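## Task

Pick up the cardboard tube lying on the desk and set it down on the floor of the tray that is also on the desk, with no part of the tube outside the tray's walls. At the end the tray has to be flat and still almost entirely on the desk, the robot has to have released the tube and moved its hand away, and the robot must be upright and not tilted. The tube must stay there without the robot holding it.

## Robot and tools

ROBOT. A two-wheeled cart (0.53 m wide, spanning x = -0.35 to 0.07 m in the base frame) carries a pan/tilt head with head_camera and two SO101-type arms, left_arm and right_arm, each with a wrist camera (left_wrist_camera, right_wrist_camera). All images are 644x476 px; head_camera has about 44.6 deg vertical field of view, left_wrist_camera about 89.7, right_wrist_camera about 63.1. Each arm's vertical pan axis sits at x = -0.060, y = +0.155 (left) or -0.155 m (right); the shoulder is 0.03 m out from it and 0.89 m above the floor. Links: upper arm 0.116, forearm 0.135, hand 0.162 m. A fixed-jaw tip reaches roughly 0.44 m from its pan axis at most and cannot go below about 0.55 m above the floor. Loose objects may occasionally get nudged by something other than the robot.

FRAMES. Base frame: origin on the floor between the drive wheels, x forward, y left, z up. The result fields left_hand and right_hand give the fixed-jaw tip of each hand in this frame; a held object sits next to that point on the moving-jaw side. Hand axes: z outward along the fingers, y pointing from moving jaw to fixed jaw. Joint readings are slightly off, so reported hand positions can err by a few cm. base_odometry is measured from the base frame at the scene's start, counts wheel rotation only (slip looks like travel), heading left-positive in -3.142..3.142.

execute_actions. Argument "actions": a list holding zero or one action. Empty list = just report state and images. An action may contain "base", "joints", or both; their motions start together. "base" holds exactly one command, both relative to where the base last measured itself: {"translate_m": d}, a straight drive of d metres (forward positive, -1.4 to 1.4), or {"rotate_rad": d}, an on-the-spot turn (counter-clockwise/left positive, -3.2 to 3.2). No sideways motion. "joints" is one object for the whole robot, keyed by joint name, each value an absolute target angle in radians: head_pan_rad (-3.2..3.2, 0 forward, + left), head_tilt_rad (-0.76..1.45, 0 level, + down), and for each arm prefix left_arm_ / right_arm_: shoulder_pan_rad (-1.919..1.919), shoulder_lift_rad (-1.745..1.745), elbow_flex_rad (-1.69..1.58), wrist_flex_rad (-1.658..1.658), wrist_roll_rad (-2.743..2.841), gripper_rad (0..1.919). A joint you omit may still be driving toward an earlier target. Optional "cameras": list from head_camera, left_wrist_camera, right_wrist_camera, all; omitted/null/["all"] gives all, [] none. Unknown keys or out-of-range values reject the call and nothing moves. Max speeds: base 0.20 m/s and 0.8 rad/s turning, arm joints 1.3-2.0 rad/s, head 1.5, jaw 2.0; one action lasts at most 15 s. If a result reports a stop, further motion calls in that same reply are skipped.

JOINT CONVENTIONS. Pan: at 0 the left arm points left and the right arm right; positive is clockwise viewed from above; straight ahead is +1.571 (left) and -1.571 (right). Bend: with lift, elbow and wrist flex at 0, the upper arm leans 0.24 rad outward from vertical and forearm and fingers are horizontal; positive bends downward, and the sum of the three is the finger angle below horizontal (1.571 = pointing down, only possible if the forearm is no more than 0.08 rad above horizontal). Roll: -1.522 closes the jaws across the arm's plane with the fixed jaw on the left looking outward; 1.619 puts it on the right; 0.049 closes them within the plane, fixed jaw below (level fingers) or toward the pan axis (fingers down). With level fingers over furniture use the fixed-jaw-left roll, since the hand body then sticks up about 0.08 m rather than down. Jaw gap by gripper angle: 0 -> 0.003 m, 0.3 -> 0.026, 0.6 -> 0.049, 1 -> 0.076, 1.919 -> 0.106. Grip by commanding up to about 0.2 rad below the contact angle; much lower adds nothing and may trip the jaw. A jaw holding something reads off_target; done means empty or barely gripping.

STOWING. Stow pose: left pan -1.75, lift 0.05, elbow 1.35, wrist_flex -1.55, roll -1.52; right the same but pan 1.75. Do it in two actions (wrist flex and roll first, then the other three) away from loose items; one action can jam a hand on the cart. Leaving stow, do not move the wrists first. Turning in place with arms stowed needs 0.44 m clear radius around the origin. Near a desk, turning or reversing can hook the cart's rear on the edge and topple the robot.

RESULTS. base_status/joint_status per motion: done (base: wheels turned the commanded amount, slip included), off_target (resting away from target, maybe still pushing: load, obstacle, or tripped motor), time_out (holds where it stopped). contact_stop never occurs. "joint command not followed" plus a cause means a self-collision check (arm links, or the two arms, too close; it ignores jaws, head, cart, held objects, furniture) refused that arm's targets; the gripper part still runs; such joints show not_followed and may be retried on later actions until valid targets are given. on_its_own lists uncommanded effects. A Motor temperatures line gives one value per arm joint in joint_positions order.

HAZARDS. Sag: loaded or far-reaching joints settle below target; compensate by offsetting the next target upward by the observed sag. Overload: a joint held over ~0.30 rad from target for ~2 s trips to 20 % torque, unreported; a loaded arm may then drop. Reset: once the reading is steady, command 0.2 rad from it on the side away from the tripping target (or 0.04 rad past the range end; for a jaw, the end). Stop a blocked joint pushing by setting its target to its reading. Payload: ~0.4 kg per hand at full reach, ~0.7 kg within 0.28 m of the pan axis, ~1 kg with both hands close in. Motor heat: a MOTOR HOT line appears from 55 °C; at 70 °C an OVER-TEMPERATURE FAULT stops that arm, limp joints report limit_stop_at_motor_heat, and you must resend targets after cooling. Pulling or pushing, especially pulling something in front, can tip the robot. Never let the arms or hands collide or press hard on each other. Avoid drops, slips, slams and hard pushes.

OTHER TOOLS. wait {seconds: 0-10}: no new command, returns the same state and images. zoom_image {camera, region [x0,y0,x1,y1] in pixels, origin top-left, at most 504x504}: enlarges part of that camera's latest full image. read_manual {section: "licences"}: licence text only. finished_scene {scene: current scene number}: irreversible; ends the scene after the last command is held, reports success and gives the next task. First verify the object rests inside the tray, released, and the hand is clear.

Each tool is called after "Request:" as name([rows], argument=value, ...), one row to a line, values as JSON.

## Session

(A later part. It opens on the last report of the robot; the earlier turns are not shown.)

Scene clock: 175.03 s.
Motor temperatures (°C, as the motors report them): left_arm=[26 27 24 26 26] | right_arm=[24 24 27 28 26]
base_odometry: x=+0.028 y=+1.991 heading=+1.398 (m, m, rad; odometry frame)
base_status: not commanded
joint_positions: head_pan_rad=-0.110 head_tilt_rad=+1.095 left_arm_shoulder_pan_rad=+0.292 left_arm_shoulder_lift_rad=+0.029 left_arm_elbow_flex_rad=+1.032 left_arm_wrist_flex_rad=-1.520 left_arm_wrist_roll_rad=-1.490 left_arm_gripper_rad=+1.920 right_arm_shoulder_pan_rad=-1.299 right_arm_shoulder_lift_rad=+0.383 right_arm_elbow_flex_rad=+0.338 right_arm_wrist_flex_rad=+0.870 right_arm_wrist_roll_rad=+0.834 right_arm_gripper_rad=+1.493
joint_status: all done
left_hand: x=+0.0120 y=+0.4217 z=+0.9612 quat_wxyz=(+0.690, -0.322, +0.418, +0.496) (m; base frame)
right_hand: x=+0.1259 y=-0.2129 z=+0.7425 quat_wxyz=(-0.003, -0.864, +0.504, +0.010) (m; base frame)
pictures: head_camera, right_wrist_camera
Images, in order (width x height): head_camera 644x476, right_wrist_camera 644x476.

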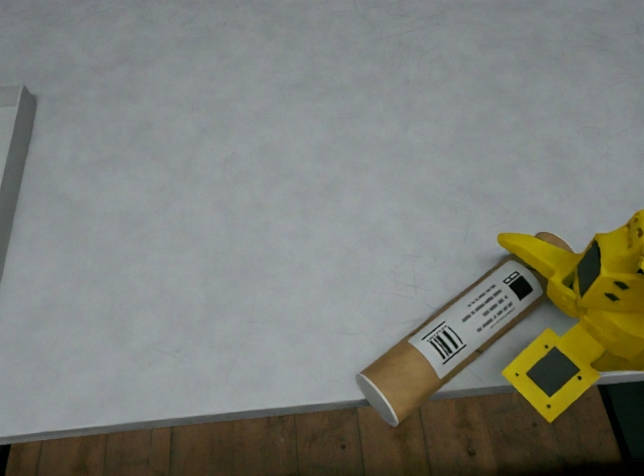

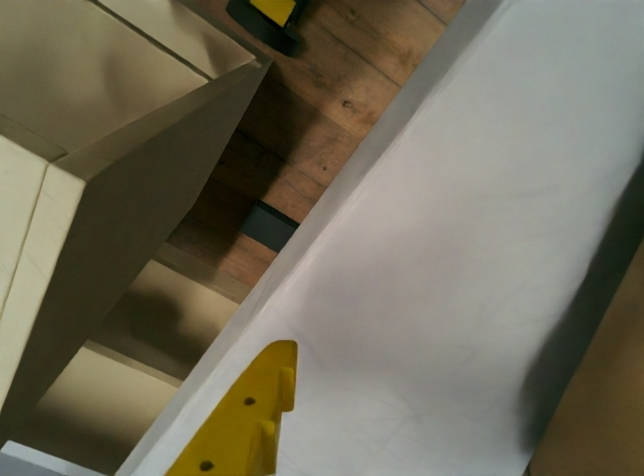

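Request:
execute_actions([
  {"joints":{"right_arm_gripper_rad":0.35}},
], cameras=["head_camera"])

Scene clock: 177.47 s.
Motor temperatures (°C, as the motors report them): left_arm=[26 27 24 26 26] | right_arm=[24 24 27 28 26]
base_odometry: x=+0.028 y=+1.991 heading=+1.398 (m, m, rad; odometry frame)
base_status: not commanded
joint_positions: head_pan_rad=-0.110 head_tilt_rad=+1.095 left_arm_shoulder_pan_rad=+0.292 left_arm_shoulder_lift_rad=+0.029 left_arm_elbow_flex_rad=+1.032 left_arm_wrist_flex_rad=-1.520 left_arm_wrist_roll_rad=-1.490 left_arm_gripper_rad=+1.920 right_arm_shoulder_pan_rad=-1.302 right_arm_shoulder_lift_rad=+0.381 right_arm_elbow_flex_rad=+0.338 right_arm_wrist_flex_rad=+0.865 right_arm_wrist_roll_rad=+0.834 right_arm_gripper_rad=+0.518
joint_status: right_arm_gripper_rad off_target (ended at +0.518, target +0.350)
left_hand: x=+0.0120 y=+0.4217 z=+0.9612 quat_wxyz=(+0.690, -0.322, +0.418, +0.496) (m; base frame)
right_hand: x=+0.1270 y=-0.2126 z=+0.7427 quat_wxyz=(-0.002, -0.864, +0.503, +0.007) (m; base frame)
pictures: head_camera
Images, in order (width x height): head_camera 644x476.

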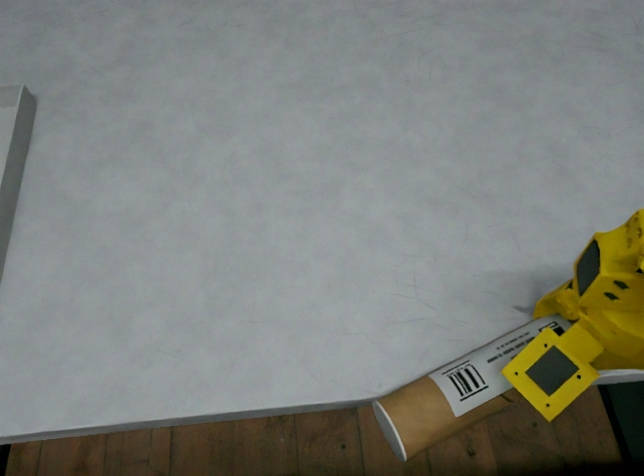

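Request:
execute_actions([
  {"joints":{"right_arm_shoulder_lift_rad":0.069,"right_arm_elbow_flex_rad":0.069,"right_arm_wrist_flex_rad":1.433}},
], cameras=["head_camera"])

Scene clock: 180.63 s.
Motor temperatures (°C, as the motors report them): left_arm=[26 27 24 26 26] | right_arm=[24 24 27 28 26]
base_odometry: x=+0.028 y=+1.991 heading=+1.398 (m, m, rad; odometry frame)
base_status: not commanded
joint_positions: head_pan_rad=-0.110 head_tilt_rad=+1.095 left_arm_shoulder_pan_rad=+0.292 left_arm_shoulder_lift_rad=+0.029 left_arm_elbow_flex_rad=+1.032 left_arm_wrist_flex_rad=-1.520 left_arm_wrist_roll_rad=-1.490 left_arm_gripper_rad=+1.920 right_arm_shoulder_pan_rad=-1.302 right_arm_shoulder_lift_rad=+0.113 right_arm_elbow_flex_rad=+0.103 right_arm_wrist_flex_rad=+1.421 right_arm_wrist_roll_rad=+0.834 right_arm_gripper_rad=+0.519
joint_status: all done
left_hand: x=+0.0120 y=+0.4217 z=+0.9612 quat_wxyz=(+0.690, -0.322, +0.418, +0.496) (m; base frame)
right_hand: x=+0.1195 y=-0.2105 z=+0.8191 quat_wxyz=(-0.008, -0.864, +0.502, +0.032) (m; base frame)
pictures: head_camera
Images, in order (width x height): head_camera 644x476.

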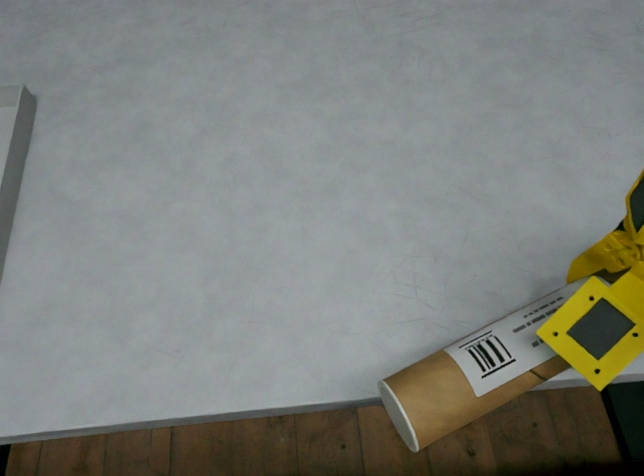

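Request:
execute_actions([
  {"joints":{"right_arm_shoulder_pan_rad":-1.88,"right_arm_shoulder_lift_rad":0.607,"right_arm_elbow_flex_rad":-0.49,"right_arm_wrist_flex_rad":1.083,"right_arm_wrist_roll_rad":-0.26}},
], cameras=["head_camera"])

Scene clock: 185.67 s.
Motor temperatures (°C, as the motors report them): left_arm=[26 27 24 26 26] | right_arm=[24 24 27 28 26]
base_odometry: x=+0.028 y=+1.991 heading=+1.398 (m, m, rad; odometry frame)
base_status: not commanded
joint_positions: head_pan_rad=-0.110 head_tilt_rad=+1.095 left_arm_shoulder_pan_rad=+0.292 left_arm_shoulder_lift_rad=+0.029 left_arm_elbow_flex_rad=+1.032 left_arm_wrist_flex_rad=-1.520 left_arm_wrist_roll_rad=-1.490 left_arm_gripper_rad=+1.920 right_arm_shoulder_pan_rad=-1.874 right_arm_shoulder_lift_rad=+0.633 right_arm_elbow_flex_rad=-0.449 right_arm_wrist_flex_rad=+1.097 right_arm_wrist_roll_rad=-0.252 right_arm_gripper_rad=+0.519
joint_status: all done
left_hand: x=+0.0120 y=+0.4217 z=+0.9612 quat_wxyz=(+0.690, -0.322, +0.418, +0.496) (m; base frame)
right_hand: x=+0.2178 y=-0.0659 z=+0.7927 quat_wxyz=(+0.128, -0.701, +0.699, -0.067) (m; base frame)
pictures: head_camera
Images, in order (width x height): head_camera 644x476.

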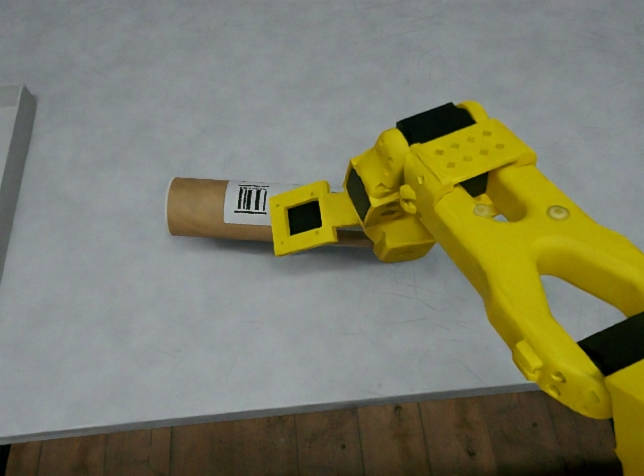

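Request:
execute_actions([
  {"joints":{"right_arm_shoulder_lift_rad":0.80,"right_arm_elbow_flex_rad":-0.34,"right_arm_wrist_flex_rad":0.727}},
], cameras=[])

Request:
execute_actions([
  {"joints":{"right_arm_gripper_rad":1.5}},
], cameras=[])

Request:
execute_actions([
  {"joints":{"right_arm_shoulder_lift_rad":0.607,"right_arm_elbow_flex_rad":-0.49,"right_arm_wrist_flex_rad":1.083}},
], cameras=[])

Request:
execute_actions([
  {"joints":{"right_arm_shoulder_pan_rad":-0.6,"right_arm_shoulder_lift_rad":0.3}},
], cameras=["head_camera"])

Scene clock: 190.67 s.
Motor temperatures (°C, as the motors report them): left_arm=[26 27 24 26 26] | right_arm=[24 24 27 28 26]
base_odometry: x=+0.028 y=+1.991 heading=+1.398 (m, m, rad; odometry frame)
base_status: not commanded
joint_positions: head_pan_rad=-0.110 head_tilt_rad=+1.095 left_arm_shoulder_pan_rad=+0.292 left_arm_shoulder_lift_rad=+0.029 left_arm_elbow_flex_rad=+1.032 left_arm_wrist_flex_rad=-1.520 left_arm_wrist_roll_rad=-1.490 left_arm_gripper_rad=+1.920 right_arm_shoulder_pan_rad=-1.874 right_arm_shoulder_lift_rad=+0.818 right_arm_elbow_flex_rad=-0.340 right_arm_wrist_flex_rad=+0.743 right_arm_wrist_roll_rad=-0.252 right_arm_gripper_rad=+0.519
joint_status: all done
left_hand: x=+0.0120 y=+0.4217 z=+0.9612 quat_wxyz=(+0.690, -0.322, +0.418, +0.496) (m; base frame)
right_hand: x=+0.2274 y=-0.0629 z=+0.7396 quat_wxyz=(+0.154, -0.697, +0.695, -0.081) (m; base frame)
pictures: none
No camera images: the call's "cameras" was empty. Leave "cameras" out to get every camera's image.

Scene clock: 191.77 s.
Motor temperatures (°C, as the motors report them): left_arm=[26 27 24 26 26] | right_arm=[24 24 27 28 26]
base_odometry: x=+0.028 y=+1.991 heading=+1.398 (m, m, rad; odometry frame)
base_status: not commanded
joint_positions: head_pan_rad=-0.110 head_tilt_rad=+1.095 left_arm_shoulder_pan_rad=+0.292 left_arm_shoulder_lift_rad=+0.029 left_arm_elbow_flex_rad=+1.032 left_arm_wrist_flex_rad=-1.520 left_arm_wrist_roll_rad=-1.490 left_arm_gripper_rad=+1.920 right_arm_shoulder_pan_rad=-1.874 right_arm_shoulder_lift_rad=+0.821 right_arm_elbow_flex_rad=-0.339 right_arm_wrist_flex_rad=+0.741 right_arm_wrist_roll_rad=-0.252 right_arm_gripper_rad=+1.492
joint_status: all done
left_hand: x=+0.0120 y=+0.4217 z=+0.9612 quat_wxyz=(+0.690, -0.322, +0.418, +0.496) (m; base frame)
right_hand: x=+0.2268 y=-0.0631 z=+0.7386 quat_wxyz=(+0.153, -0.698, +0.695, -0.080) (m; base frame)
pictures: none
No camera images: the call's "cameras" was empty. Leave "cameras" out to get every camera's image.

Scene clock: 192.80 s.
Motor temperatures (°C, as the motors report them): left_arm=[26 27 24 26 26] | right_arm=[24 24 27 28 26]
base_odometry: x=+0.028 y=+1.991 heading=+1.398 (m, m, rad; odometry frame)
base_status: not commanded
joint_positions: head_pan_rad=-0.110 head_tilt_rad=+1.095 left_arm_shoulder_pan_rad=+0.292 left_arm_shoulder_lift_rad=+0.029 left_arm_elbow_flex_rad=+1.032 left_arm_wrist_flex_rad=-1.520 left_arm_wrist_roll_rad=-1.490 left_arm_gripper_rad=+1.920 right_arm_shoulder_pan_rad=-1.874 right_arm_shoulder_lift_rad=+0.663 right_arm_elbow_flex_rad=-0.455 right_arm_wrist_flex_rad=+1.074 right_arm_wrist_roll_rad=-0.252 right_arm_gripper_rad=+1.493
joint_status: all done
left_hand: x=+0.0120 y=+0.4217 z=+0.9612 quat_wxyz=(+0.690, -0.322, +0.418, +0.496) (m; base frame)
right_hand: x=+0.2192 y=-0.0655 z=+0.7866 quat_wxyz=(+0.127, -0.701, +0.699, -0.067) (m; base frame)
pictures: none
No camera images: the call's "cameras" was empty. Leave "cameras" out to get every camera's image.

Scene clock: 194.47 s.
Motor temperatures (°C, as the motors report them): left_arm=[26 27 24 26 26] | right_arm=[24 24 27 28 26]
base_odometry: x=+0.028 y=+1.991 heading=+1.398 (m, m, rad; odometry frame)
base_status: not commanded
joint_positions: head_pan_rad=-0.110 head_tilt_rad=+1.095 left_arm_shoulder_pan_rad=+0.292 left_arm_shoulder_lift_rad=+0.029 left_arm_elbow_flex_rad=+1.032 left_arm_wrist_flex_rad=-1.520 left_arm_wrist_roll_rad=-1.490 left_arm_gripper_rad=+1.920 right_arm_shoulder_pan_rad=-0.607 right_arm_shoulder_lift_rad=+0.354 right_arm_elbow_flex_rad=-0.455 right_arm_wrist_flex_rad=+1.076 right_arm_wrist_roll_rad=-0.252 right_arm_gripper_rad=+1.493
joint_status: all done
left_hand: x=+0.0120 y=+0.4217 z=+0.9612 quat_wxyz=(+0.690, -0.322, +0.418, +0.496) (m; base frame)
right_hand: x=+0.1203 y=-0.4111 z=+0.8717 quat_wxyz=(+0.129, -0.146, +0.945, -0.264) (m; base frame)
pictures: head_camera
Images, in order (width x height): head_camera 644x476.

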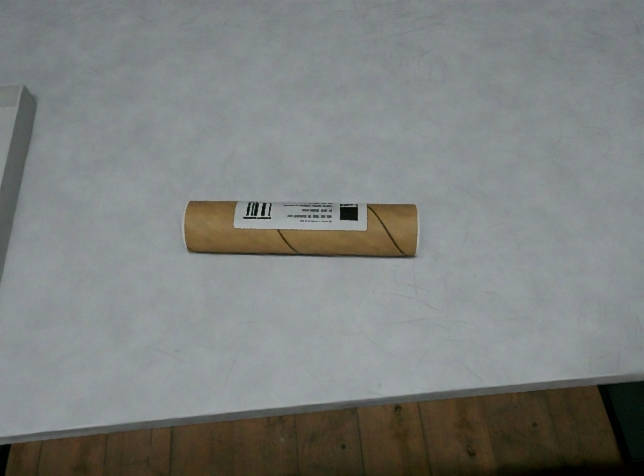

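Request:
execute_actions([
  {"joints":{"left_arm_shoulder_pan_rad":1.915,"left_arm_shoulder_lift_rad":0.07,"left_arm_elbow_flex_rad":0.305,"left_arm_wrist_flex_rad":0.825,"left_arm_wrist_roll_rad":0.27,"left_arm_gripper_rad":1.5}},
], cameras=["head_camera","left_wrist_camera"])

Scene clock: 206.63 s.
Motor temperatures (°C, as the motors report them): left_arm=[26 27 24 26 26] | right_arm=[24 24 27 28 26]
base_odometry: x=+0.028 y=+1.991 heading=+1.398 (m, m, rad; odometry frame)
base_status: not commanded
joint_positions: head_pan_rad=-0.110 head_tilt_rad=+1.095 left_arm_shoulder_pan_rad=+1.879 left_arm_shoulder_lift_rad=+0.084 left_arm_elbow_flex_rad=+0.343 left_arm_wrist_flex_rad=+0.819 left_arm_wrist_roll_rad=+0.260 left_arm_gripper_rad=+1.512 right_arm_shoulder_pan_rad=-0.607 right_arm_shoulder_lift_rad=+0.354 right_arm_elbow_flex_rad=-0.455 right_arm_wrist_flex_rad=+1.076 right_arm_wrist_roll_rad=-0.252 right_arm_gripper_rad=+1.493
joint_status: left_arm_shoulder_pan_rad off_target (ended at +1.879, target +1.915); the others done
joint sent to its limit — the command would take left_arm_shoulder_pan_rad past its upper limit, so that joint was sent only as far as its limit.
left_hand: x=+0.1647 y=+0.0812 z=+0.7980 quat_wxyz=(+0.081, -0.663, +0.731, -0.140) (m; base frame)
right_hand: x=+0.1203 y=-0.4111 z=+0.8717 quat_wxyz=(+0.129, -0.146, +0.945, -0.264) (m; base frame)
pictures: head_camera, left_wrist_camera
Images, in order (width x height): head_camera 644x476, left_wrist_camera 644x476.

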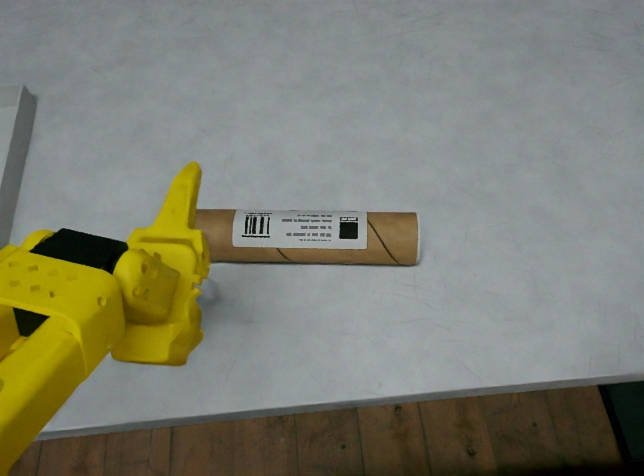

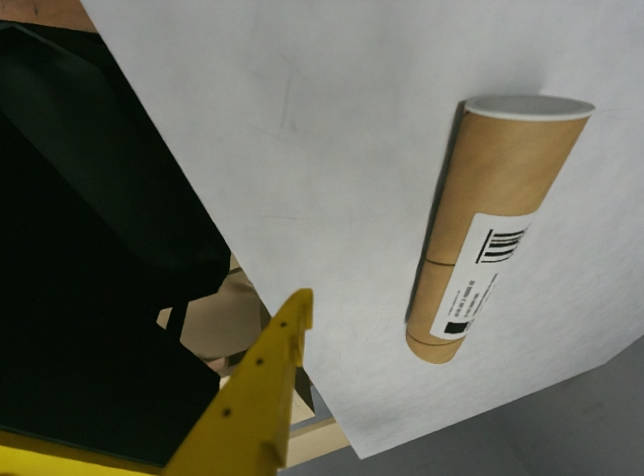

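Request:
execute_actions([
  {"joints":{"left_arm_shoulder_lift_rad":0.544,"left_arm_elbow_flex_rad":0.146,"left_arm_wrist_flex_rad":0.51}},
], cameras=["head_camera","left_wrist_camera"])

Scene clock: 209.37 s.
Motor temperatures (°C, as the motors report them): left_arm=[26 27 24 26 26] | right_arm=[24 24 27 28 26]
base_odometry: x=+0.028 y=+1.991 heading=+1.398 (m, m, rad; odometry frame)
base_status: not commanded
joint_positions: head_pan_rad=-0.110 head_tilt_rad=+1.095 left_arm_shoulder_pan_rad=+1.879 left_arm_shoulder_lift_rad=+0.553 left_arm_elbow_flex_rad=+0.176 left_arm_wrist_flex_rad=+0.520 left_arm_wrist_roll_rad=+0.260 left_arm_gripper_rad=+1.512 right_arm_shoulder_pan_rad=-0.607 right_arm_shoulder_lift_rad=+0.354 right_arm_elbow_flex_rad=-0.455 right_arm_wrist_flex_rad=+1.076 right_arm_wrist_roll_rad=-0.252 right_arm_gripper_rad=+1.493
joint_status: all done
left_hand: x=+0.1878 y=+0.0739 z=+0.7342 quat_wxyz=(+0.080, -0.663, +0.731, -0.138) (m; base frame)
right_hand: x=+0.1203 y=-0.4111 z=+0.8717 quat_wxyz=(+0.129, -0.146, +0.945, -0.264) (m; base frame)
pictures: head_camera, left_wrist_camera
Images, in order (width x height): head_camera 644x476, left_wrist_camera 644x476.

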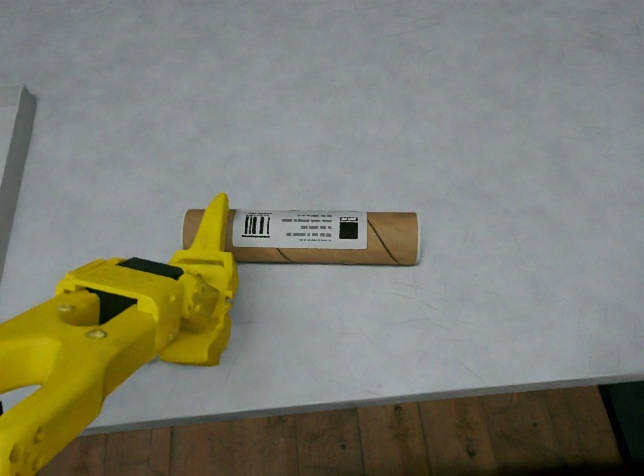

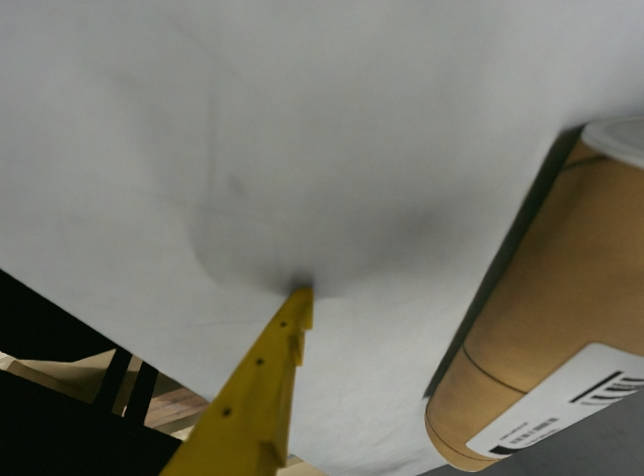

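Moving jaw is over the tube. Close.

Request:
execute_actions([
  {"joints":{"left_arm_gripper_rad":0.35}},
], cameras=["head_camera"])

Scene clock: 211.63 s.
Motor temperatures (°C, as the motors report them): left_arm=[26 27 24 26 26] | right_arm=[24 24 27 28 26]
base_odometry: x=+0.028 y=+1.991 heading=+1.398 (m, m, rad; odometry frame)
base_status: not commanded
joint_positions: head_pan_rad=-0.110 head_tilt_rad=+1.095 left_arm_shoulder_pan_rad=+1.879 left_arm_shoulder_lift_rad=+0.555 left_arm_elbow_flex_rad=+0.173 left_arm_wrist_flex_rad=+0.519 left_arm_wrist_roll_rad=+0.260 left_arm_gripper_rad=+0.364 right_arm_shoulder_pan_rad=-0.607 right_arm_shoulder_lift_rad=+0.354 right_arm_elbow_flex_rad=-0.455 right_arm_wrist_flex_rad=+1.076 right_arm_wrist_roll_rad=-0.252 right_arm_gripper_rad=+1.493
joint_status: all done
left_hand: x=+0.1885 y=+0.0736 z=+0.7344 quat_wxyz=(+0.081, -0.663, +0.731, -0.140) (m; base frame)
right_hand: x=+0.1203 y=-0.4111 z=+0.8717 quat_wxyz=(+0.129, -0.146, +0.945, -0.264) (m; base frame)
pictures: head_camera
Images, in order (width x height): head_camera 644x476.

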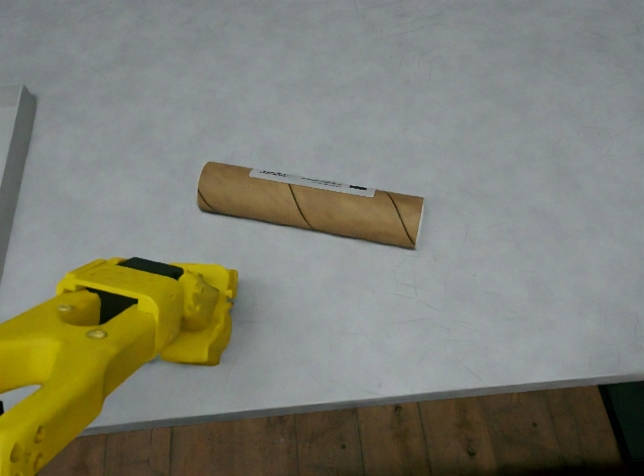

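Request:
execute_actions([
  {"joints":{"left_arm_shoulder_lift_rad":0.679,"left_arm_elbow_flex_rad":-0.497,"left_arm_wrist_flex_rad":1.068,"left_arm_wrist_roll_rad":0.08,"left_arm_gripper_rad":1.9}},
], cameras=["head_camera","left_wrist_camera"])

Scene clock: 226.83 s.
Motor temperatures (°C, as the motors report them): left_arm=[26 27 24 26 26] | right_arm=[24 24 27 28 26]
base_odometry: x=+0.028 y=+1.991 heading=+1.398 (m, m, rad; odometry frame)
base_status: not commanded
joint_positions: head_pan_rad=-0.110 head_tilt_rad=+1.095 left_arm_shoulder_pan_rad=+1.882 left_arm_shoulder_lift_rad=+0.699 left_arm_elbow_flex_rad=-0.457 left_arm_wrist_flex_rad=+1.062 left_arm_wrist_roll_rad=+0.090 left_arm_gripper_rad=+1.886 right_arm_shoulder_pan_rad=-0.607 right_arm_shoulder_lift_rad=+0.354 right_arm_elbow_flex_rad=-0.455 right_arm_wrist_flex_rad=+1.076 right_arm_wrist_roll_rad=-0.252 right_arm_gripper_rad=+1.493
joint_status: all done
left_hand: x=+0.2170 y=+0.0650 z=+0.7780 quat_wxyz=(+0.076, -0.600, +0.789, -0.109) (m; base frame)
right_hand: x=+0.1203 y=-0.4111 z=+0.8717 quat_wxyz=(+0.129, -0.146, +0.945, -0.264) (m; base frame)
pictures: head_camera, left_wrist_camera
Images, in order (width x height): head_camera 644x476, left_wrist_camera 644x476.

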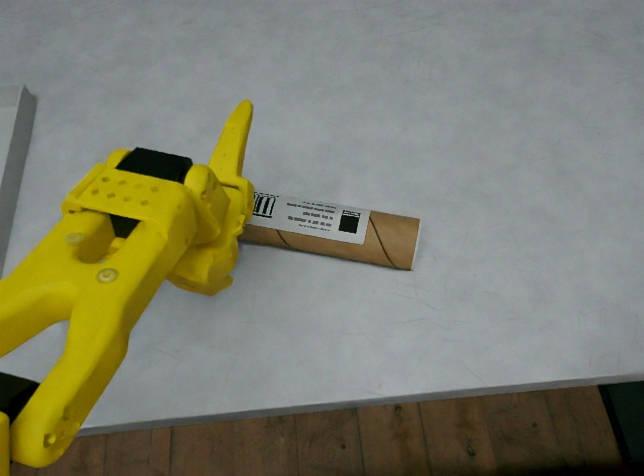

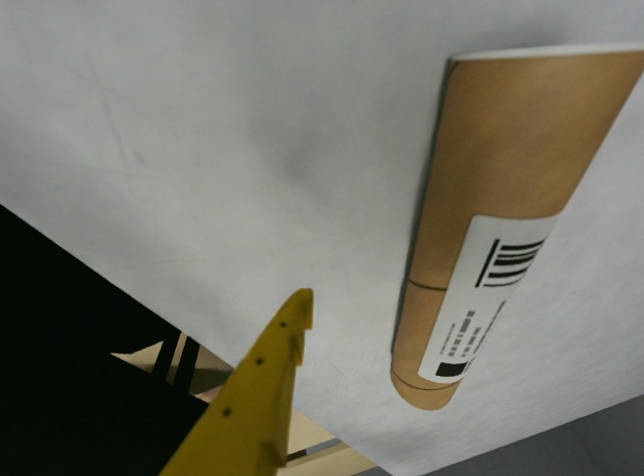

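Request:
execute_actions([
  {"joints":{"left_arm_shoulder_lift_rad":1.05,"left_arm_elbow_flex_rad":-0.75,"left_arm_wrist_flex_rad":0.95}},
], cameras=["head_camera","left_wrist_camera"])

Scene clock: 229.70 s.
Motor temperatures (°C, as the motors report them): left_arm=[26 27 24 26 26] | right_arm=[24 24 27 28 26]
base_odometry: x=+0.028 y=+1.991 heading=+1.398 (m, m, rad; odometry frame)
base_status: not commanded
joint_positions: head_pan_rad=-0.110 head_tilt_rad=+1.095 left_arm_shoulder_pan_rad=+1.882 left_arm_shoulder_lift_rad=+1.046 left_arm_elbow_flex_rad=-0.737 left_arm_wrist_flex_rad=+0.961 left_arm_wrist_roll_rad=+0.090 left_arm_gripper_rad=+1.887 right_arm_shoulder_pan_rad=-0.606 right_arm_shoulder_lift_rad=+0.354 right_arm_elbow_flex_rad=-0.455 right_arm_wrist_flex_rad=+1.076 right_arm_wrist_roll_rad=-0.252 right_arm_gripper_rad=+1.493
joint_status: all done
left_hand: x=+0.2367 y=+0.0587 z=+0.7344 quat_wxyz=(+0.086, -0.599, +0.787, -0.123) (m; base frame)
right_hand: x=+0.1200 y=-0.4114 z=+0.8717 quat_wxyz=(+0.129, -0.145, +0.945, -0.264) (m; base frame)
pictures: head_camera, left_wrist_camera
Images, in order (width x height): head_camera 644x476, left_wrist_camera 644x476.

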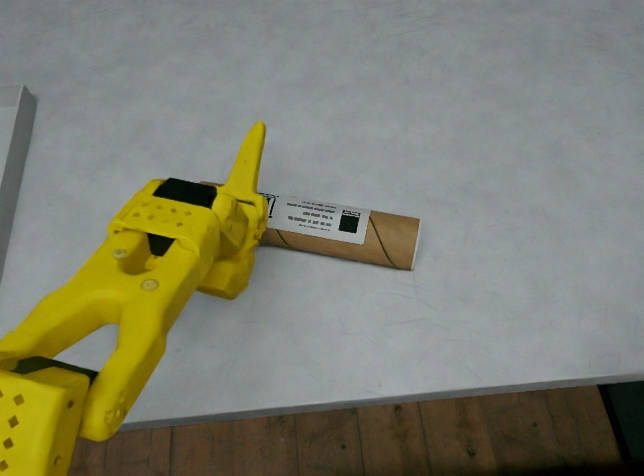

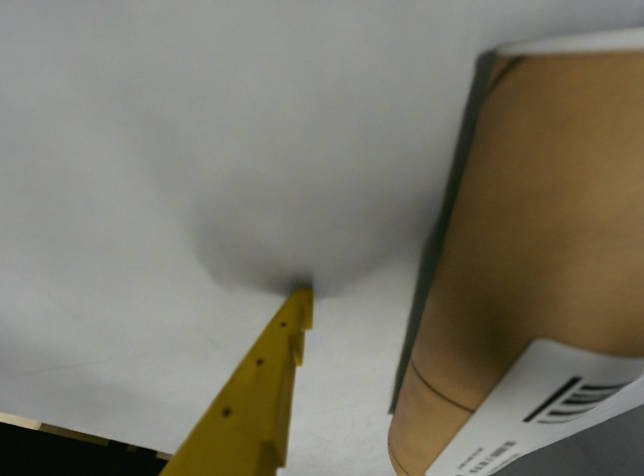

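Request:
execute_actions([
  {"joints":{"left_arm_gripper_rad":0.35}},
], cameras=["head_camera","left_wrist_camera"])

Scene clock: 232.43 s.
Motor temperatures (°C, as the motors report them): left_arm=[26 27 24 26 26] | right_arm=[24 24 27 28 26]
base_odometry: x=+0.028 y=+1.991 heading=+1.398 (m, m, rad; odometry frame)
base_status: not commanded
joint_positions: head_pan_rad=-0.110 head_tilt_rad=+1.095 left_arm_shoulder_pan_rad=+1.882 left_arm_shoulder_lift_rad=+1.050 left_arm_elbow_flex_rad=-0.747 left_arm_wrist_flex_rad=+0.951 left_arm_wrist_roll_rad=+0.090 left_arm_gripper_rad=+0.505 right_arm_shoulder_pan_rad=-0.606 right_arm_shoulder_lift_rad=+0.354 right_arm_elbow_flex_rad=-0.455 right_arm_wrist_flex_rad=+1.076 right_arm_wrist_roll_rad=-0.252 right_arm_gripper_rad=+1.493
joint_status: left_arm_gripper_rad off_target (ended at +0.505, target +0.350)
left_hand: x=+0.2394 y=+0.0578 z=+0.7353 quat_wxyz=(+0.090, -0.598, +0.786, -0.129) (m; base frame)
right_hand: x=+0.1200 y=-0.4114 z=+0.8717 quat_wxyz=(+0.129, -0.145, +0.945, -0.264) (m; base frame)
pictures: head_camera, left_wrist_camera
Images, in order (width x height): head_camera 644x476, left_wrist_camera 644x476.

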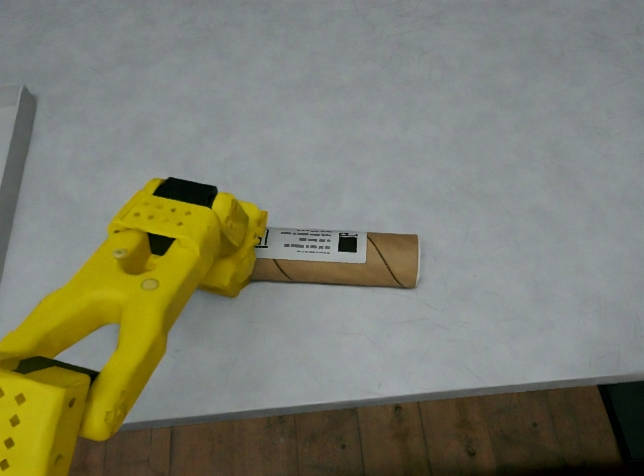

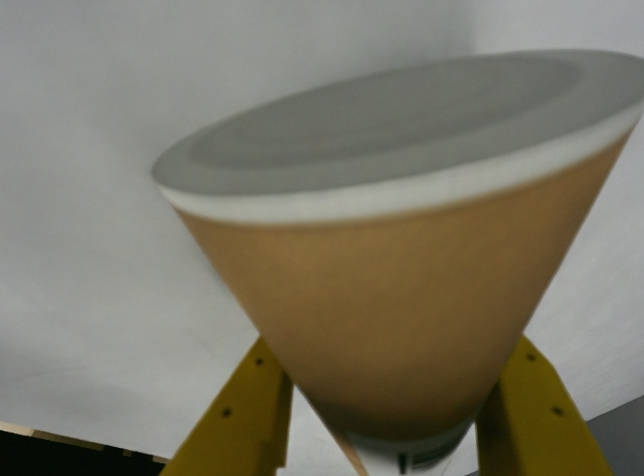

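Request:
execute_actions([
  {"joints":{"left_arm_shoulder_lift_rad":0.55,"left_arm_elbow_flex_rad":-0.45,"left_arm_wrist_flex_rad":1.15,"head_pan_rad":0.75,"head_tilt_rad":1.0}},
], cameras=["head_camera"])

Scene clock: 236.50 s.
Motor temperatures (°C, as the motors report them): left_arm=[26 27 24 26 26] | right_arm=[24 24 27 28 26]
base_odometry: x=+0.028 y=+1.991 heading=+1.398 (m, m, rad; odometry frame)
base_status: not commanded
joint_positions: head_pan_rad=+0.740 head_tilt_rad=+1.015 left_arm_shoulder_pan_rad=+1.882 left_arm_shoulder_lift_rad=+0.606 left_arm_elbow_flex_rad=-0.447 left_arm_wrist_flex_rad=+1.143 left_arm_wrist_roll_rad=+0.090 left_arm_gripper_rad=+0.505 right_arm_shoulder_pan_rad=-0.606 right_arm_shoulder_lift_rad=+0.354 right_arm_elbow_flex_rad=-0.455 right_arm_wrist_flex_rad=+1.076 right_arm_wrist_roll_rad=-0.252 right_arm_gripper_rad=+1.493
joint_status: all done
left_hand: x=+0.2125 y=+0.0665 z=+0.7975 quat_wxyz=(+0.077, -0.600, +0.789, -0.110) (m; base frame)
right_hand: x=+0.1200 y=-0.4114 z=+0.8717 quat_wxyz=(+0.129, -0.145, +0.945, -0.264) (m; base frame)
pictures: head_camera
Images, in order (width x height): head_camera 644x476.

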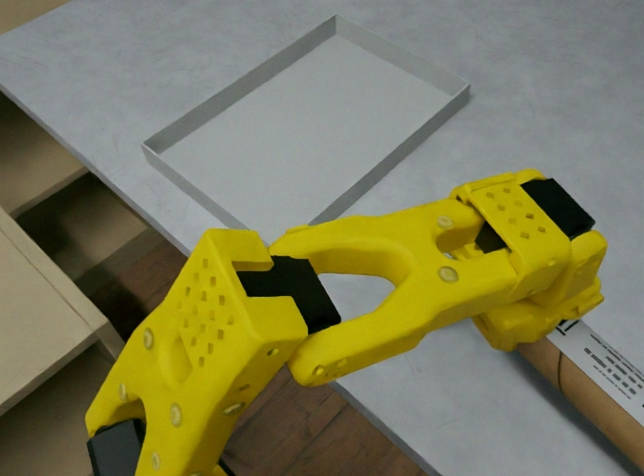

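Request:
execute_actions([
  {"joints":{"left_arm_shoulder_pan_rad":1.092,"left_arm_shoulder_lift_rad":0.808,"left_arm_elbow_flex_rad":-0.824,"left_arm_wrist_flex_rad":1.416,"left_arm_wrist_roll_rad":1.14}},
], cameras=["head_camera"])

Scene clock: 252.10 s.
Motor temperatures (°C, as the motors report them): left_arm=[26 28 24 26 26] | right_arm=[24 25 27 28 26]
base_odometry: x=+0.028 y=+1.991 heading=+1.398 (m, m, rad; odometry frame)
base_status: not commanded
joint_positions: head_pan_rad=+0.740 head_tilt_rad=+1.015 left_arm_shoulder_pan_rad=+1.100 left_arm_shoulder_lift_rad=+0.833 left_arm_elbow_flex_rad=-0.783 left_arm_wrist_flex_rad=+1.408 left_arm_wrist_roll_rad=+1.130 left_arm_gripper_rad=+0.505 right_arm_shoulder_pan_rad=-0.606 right_arm_shoulder_lift_rad=+0.354 right_arm_elbow_flex_rad=-0.455 right_arm_wrist_flex_rad=+1.076 right_arm_wrist_roll_rad=-0.252 right_arm_gripper_rad=+1.493
joint_status: all done
left_hand: x=+0.1946 y=+0.2764 z=+0.7876 quat_wxyz=(+0.026, -0.998, +0.009, -0.050) (m; base frame)
right_hand: x=+0.1200 y=-0.4114 z=+0.8717 quat_wxyz=(+0.129, -0.145, +0.945, -0.264) (m; base frame)
pictures: head_camera
Images, in order (width x height): head_camera 644x476.

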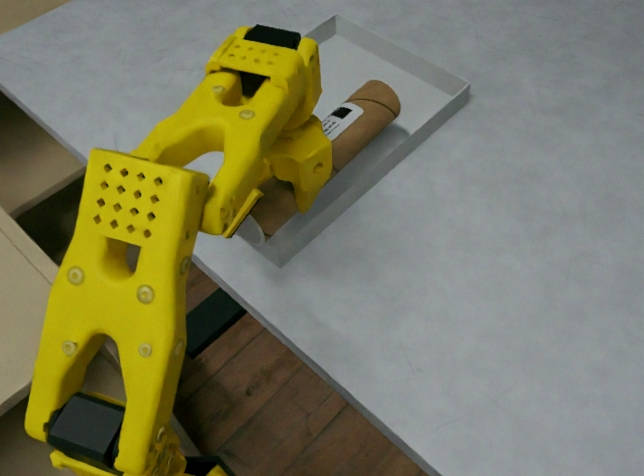

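Request:
execute_actions([
  {"joints":{"left_arm_shoulder_lift_rad":0.86,"left_arm_elbow_flex_rad":-0.67,"left_arm_wrist_flex_rad":1.21}},
], cameras=["head_camera","left_wrist_camera"])

Scene clock: 255.53 s.
Motor temperatures (°C, as the motors report them): left_arm=[26 28 24 26 26] | right_arm=[24 25 27 28 26]
base_odometry: x=+0.028 y=+1.991 heading=+1.398 (m, m, rad; odometry frame)
base_status: not commanded
joint_positions: head_pan_rad=+0.740 head_tilt_rad=+1.015 left_arm_shoulder_pan_rad=+1.100 left_arm_shoulder_lift_rad=+0.877 left_arm_elbow_flex_rad=-0.674 left_arm_wrist_flex_rad=+1.229 left_arm_wrist_roll_rad=+1.130 left_arm_gripper_rad=+0.505 right_arm_shoulder_pan_rad=-0.606 right_arm_shoulder_lift_rad=+0.354 right_arm_elbow_flex_rad=-0.455 right_arm_wrist_flex_rad=+1.076 right_arm_wrist_roll_rad=-0.252 right_arm_gripper_rad=+1.493
joint_status: all done
left_hand: x=+0.1988 y=+0.2786 z=+0.7628 quat_wxyz=(+0.032, -0.998, +0.009, -0.061) (m; base frame)
right_hand: x=+0.1200 y=-0.4114 z=+0.8717 quat_wxyz=(+0.129, -0.145, +0.945, -0.264) (m; base frame)
pictures: head_camera, left_wrist_camera
Images, in order (width x height): head_camera 644x476, left_wrist_camera 644x476.

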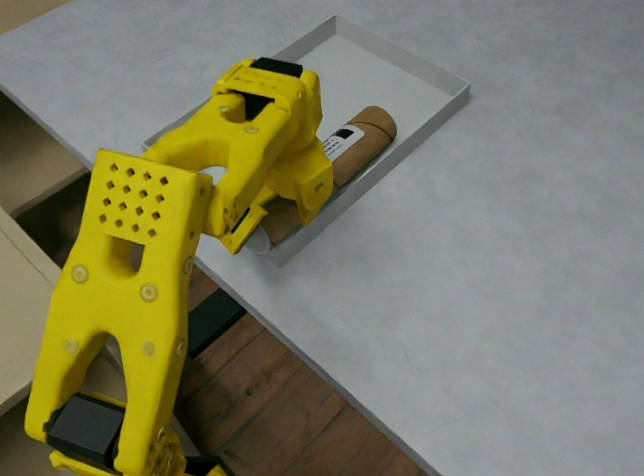

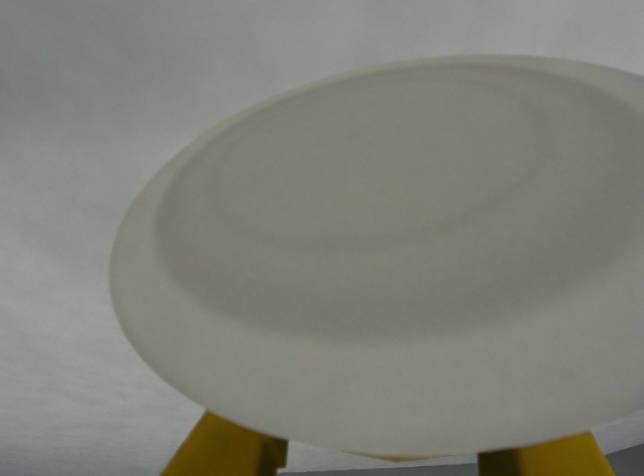

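Request:
execute_actions([
  {"joints":{"left_arm_shoulder_pan_rad":1.134,"left_arm_shoulder_lift_rad":0.919,"left_arm_elbow_flex_rad":-0.714,"left_arm_wrist_flex_rad":0.896,"left_arm_wrist_roll_rad":1.18}},
], cameras=["head_camera"])

Scene clock: 265.67 s.
Motor temperatures (°C, as the motors report them): left_arm=[26 28 24 26 26] | right_arm=[24 25 27 28 26]
base_odometry: x=+0.028 y=+1.991 heading=+1.398 (m, m, rad; odometry frame)
base_status: not commanded
joint_positions: head_pan_rad=+0.740 head_tilt_rad=+1.015 left_arm_shoulder_pan_rad=+1.125 left_arm_shoulder_lift_rad=+0.946 left_arm_elbow_flex_rad=-0.700 left_arm_wrist_flex_rad=+0.910 left_arm_wrist_roll_rad=+1.170 left_arm_gripper_rad=+0.505 right_arm_shoulder_pan_rad=-0.606 right_arm_shoulder_lift_rad=+0.354 right_arm_elbow_flex_rad=-0.455 right_arm_wrist_flex_rad=+1.076 right_arm_wrist_roll_rad=-0.252 right_arm_gripper_rad=+1.493
joint_status: all done
left_hand: x=+0.2426 y=+0.2915 z=+0.7610 quat_wxyz=(+0.089, -0.979, +0.002, -0.185) (m; base frame)
right_hand: x=+0.1200 y=-0.4114 z=+0.8717 quat_wxyz=(+0.129, -0.145, +0.945, -0.264) (m; base frame)
pictures: head_camera
Images, in order (width x height): head_camera 644x476.

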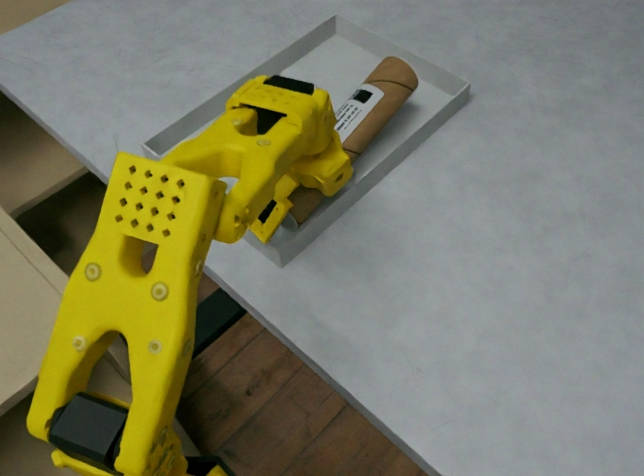

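Looks inside now. Release.

Request:
execute_actions([
  {"joints":{"left_arm_gripper_rad":1.2}},
], cameras=[])

Request:
execute_actions([
  {"joints":{"left_arm_shoulder_lift_rad":0.6,"left_arm_elbow_flex_rad":-0.5,"left_arm_wrist_flex_rad":1.0}},
], cameras=[])

Request:
execute_actions([
  {"joints":{"left_arm_shoulder_pan_rad":0.2,"left_arm_shoulder_lift_rad":0.2}},
], cameras=["head_camera"])

Scene clock: 269.23 s.
Motor temperatures (°C, as the motors report them): left_arm=[26 28 24 26 26] | right_arm=[24 25 27 28 26]
base_odometry: x=+0.028 y=+1.991 heading=+1.398 (m, m, rad; odometry frame)
base_status: not commanded
joint_positions: head_pan_rad=+0.740 head_tilt_rad=+1.015 left_arm_shoulder_pan_rad=+1.125 left_arm_shoulder_lift_rad=+0.946 left_arm_elbow_flex_rad=-0.700 left_arm_wrist_flex_rad=+0.907 left_arm_wrist_roll_rad=+1.170 left_arm_gripper_rad=+1.186 right_arm_shoulder_pan_rad=-0.606 right_arm_shoulder_lift_rad=+0.354 right_arm_elbow_flex_rad=-0.455 right_arm_wrist_flex_rad=+1.076 right_arm_wrist_roll_rad=-0.252 right_arm_gripper_rad=+1.493
joint_status: all done
left_hand: x=+0.2430 y=+0.2917 z=+0.7612 quat_wxyz=(+0.090, -0.978, +0.002, -0.187) (m; base frame)
right_hand: x=+0.1200 y=-0.4114 z=+0.8717 quat_wxyz=(+0.129, -0.145, +0.945, -0.264) (m; base frame)
pictures: none
No camera images: the call's "cameras" was empty. Leave "cameras" out to get every camera's image.

Scene clock: 270.20 s.
Motor temperatures (°C, as the motors report them): left_arm=[26 28 24 26 26] | right_arm=[24 25 27 28 26]
base_odometry: x=+0.028 y=+1.991 heading=+1.398 (m, m, rad; odometry frame)
base_status: not commanded
joint_positions: head_pan_rad=+0.740 head_tilt_rad=+1.015 left_arm_shoulder_pan_rad=+1.125 left_arm_shoulder_lift_rad=+0.652 left_arm_elbow_flex_rad=-0.499 left_arm_wrist_flex_rad=+0.994 left_arm_wrist_roll_rad=+1.170 left_arm_gripper_rad=+1.187 right_arm_shoulder_pan_rad=-0.606 right_arm_shoulder_lift_rad=+0.354 right_arm_elbow_flex_rad=-0.455 right_arm_wrist_flex_rad=+1.076 right_arm_wrist_roll_rad=-0.252 right_arm_gripper_rad=+1.493
joint_status: all done
left_hand: x=+0.2302 y=+0.2856 z=+0.8035 quat_wxyz=(+0.091, -0.978, +0.002, -0.190) (m; base frame)
right_hand: x=+0.1200 y=-0.4114 z=+0.8717 quat_wxyz=(+0.129, -0.145, +0.945, -0.264) (m; base frame)
pictures: none
No camera images: the call's "cameras" was empty. Leave "cameras" out to get every camera's image.

Scene clock: 271.60 s.
Motor temperatures (°C, as the motors report them): left_arm=[26 28 24 26 26] | right_arm=[24 25 27 28 26]
base_odometry: x=+0.028 y=+1.991 heading=+1.398 (m, m, rad; odometry frame)
base_status: not commanded
joint_positions: head_pan_rad=+0.740 head_tilt_rad=+1.015 left_arm_shoulder_pan_rad=+0.209 left_arm_shoulder_lift_rad=+0.248 left_arm_elbow_flex_rad=-0.499 left_arm_wrist_flex_rad=+0.997 left_arm_wrist_roll_rad=+1.170 left_arm_gripper_rad=+1.187 right_arm_shoulder_pan_rad=-0.606 right_arm_shoulder_lift_rad=+0.354 right_arm_elbow_flex_rad=-0.455 right_arm_wrist_flex_rad=+1.076 right_arm_wrist_roll_rad=-0.252 right_arm_gripper_rad=+1.493
joint_status: all done
left_hand: x=+0.0157 y=+0.4765 z=+0.9233 quat_wxyz=(+0.315, -0.823, -0.404, -0.247) (m; base frame)
right_hand: x=+0.1200 y=-0.4114 z=+0.8717 quat_wxyz=(+0.129, -0.145, +0.945, -0.264) (m; base frame)
pictures: head_camera
Images, in order (width x height): head_camera 644x476.

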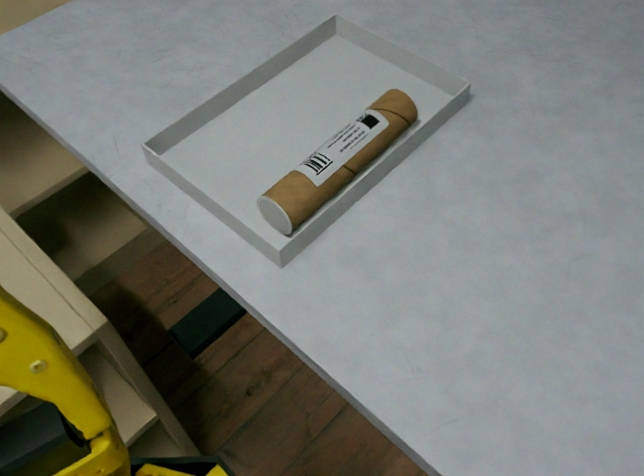

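Request:
finished_scene(scene=1)

The scene is finished: the task was done.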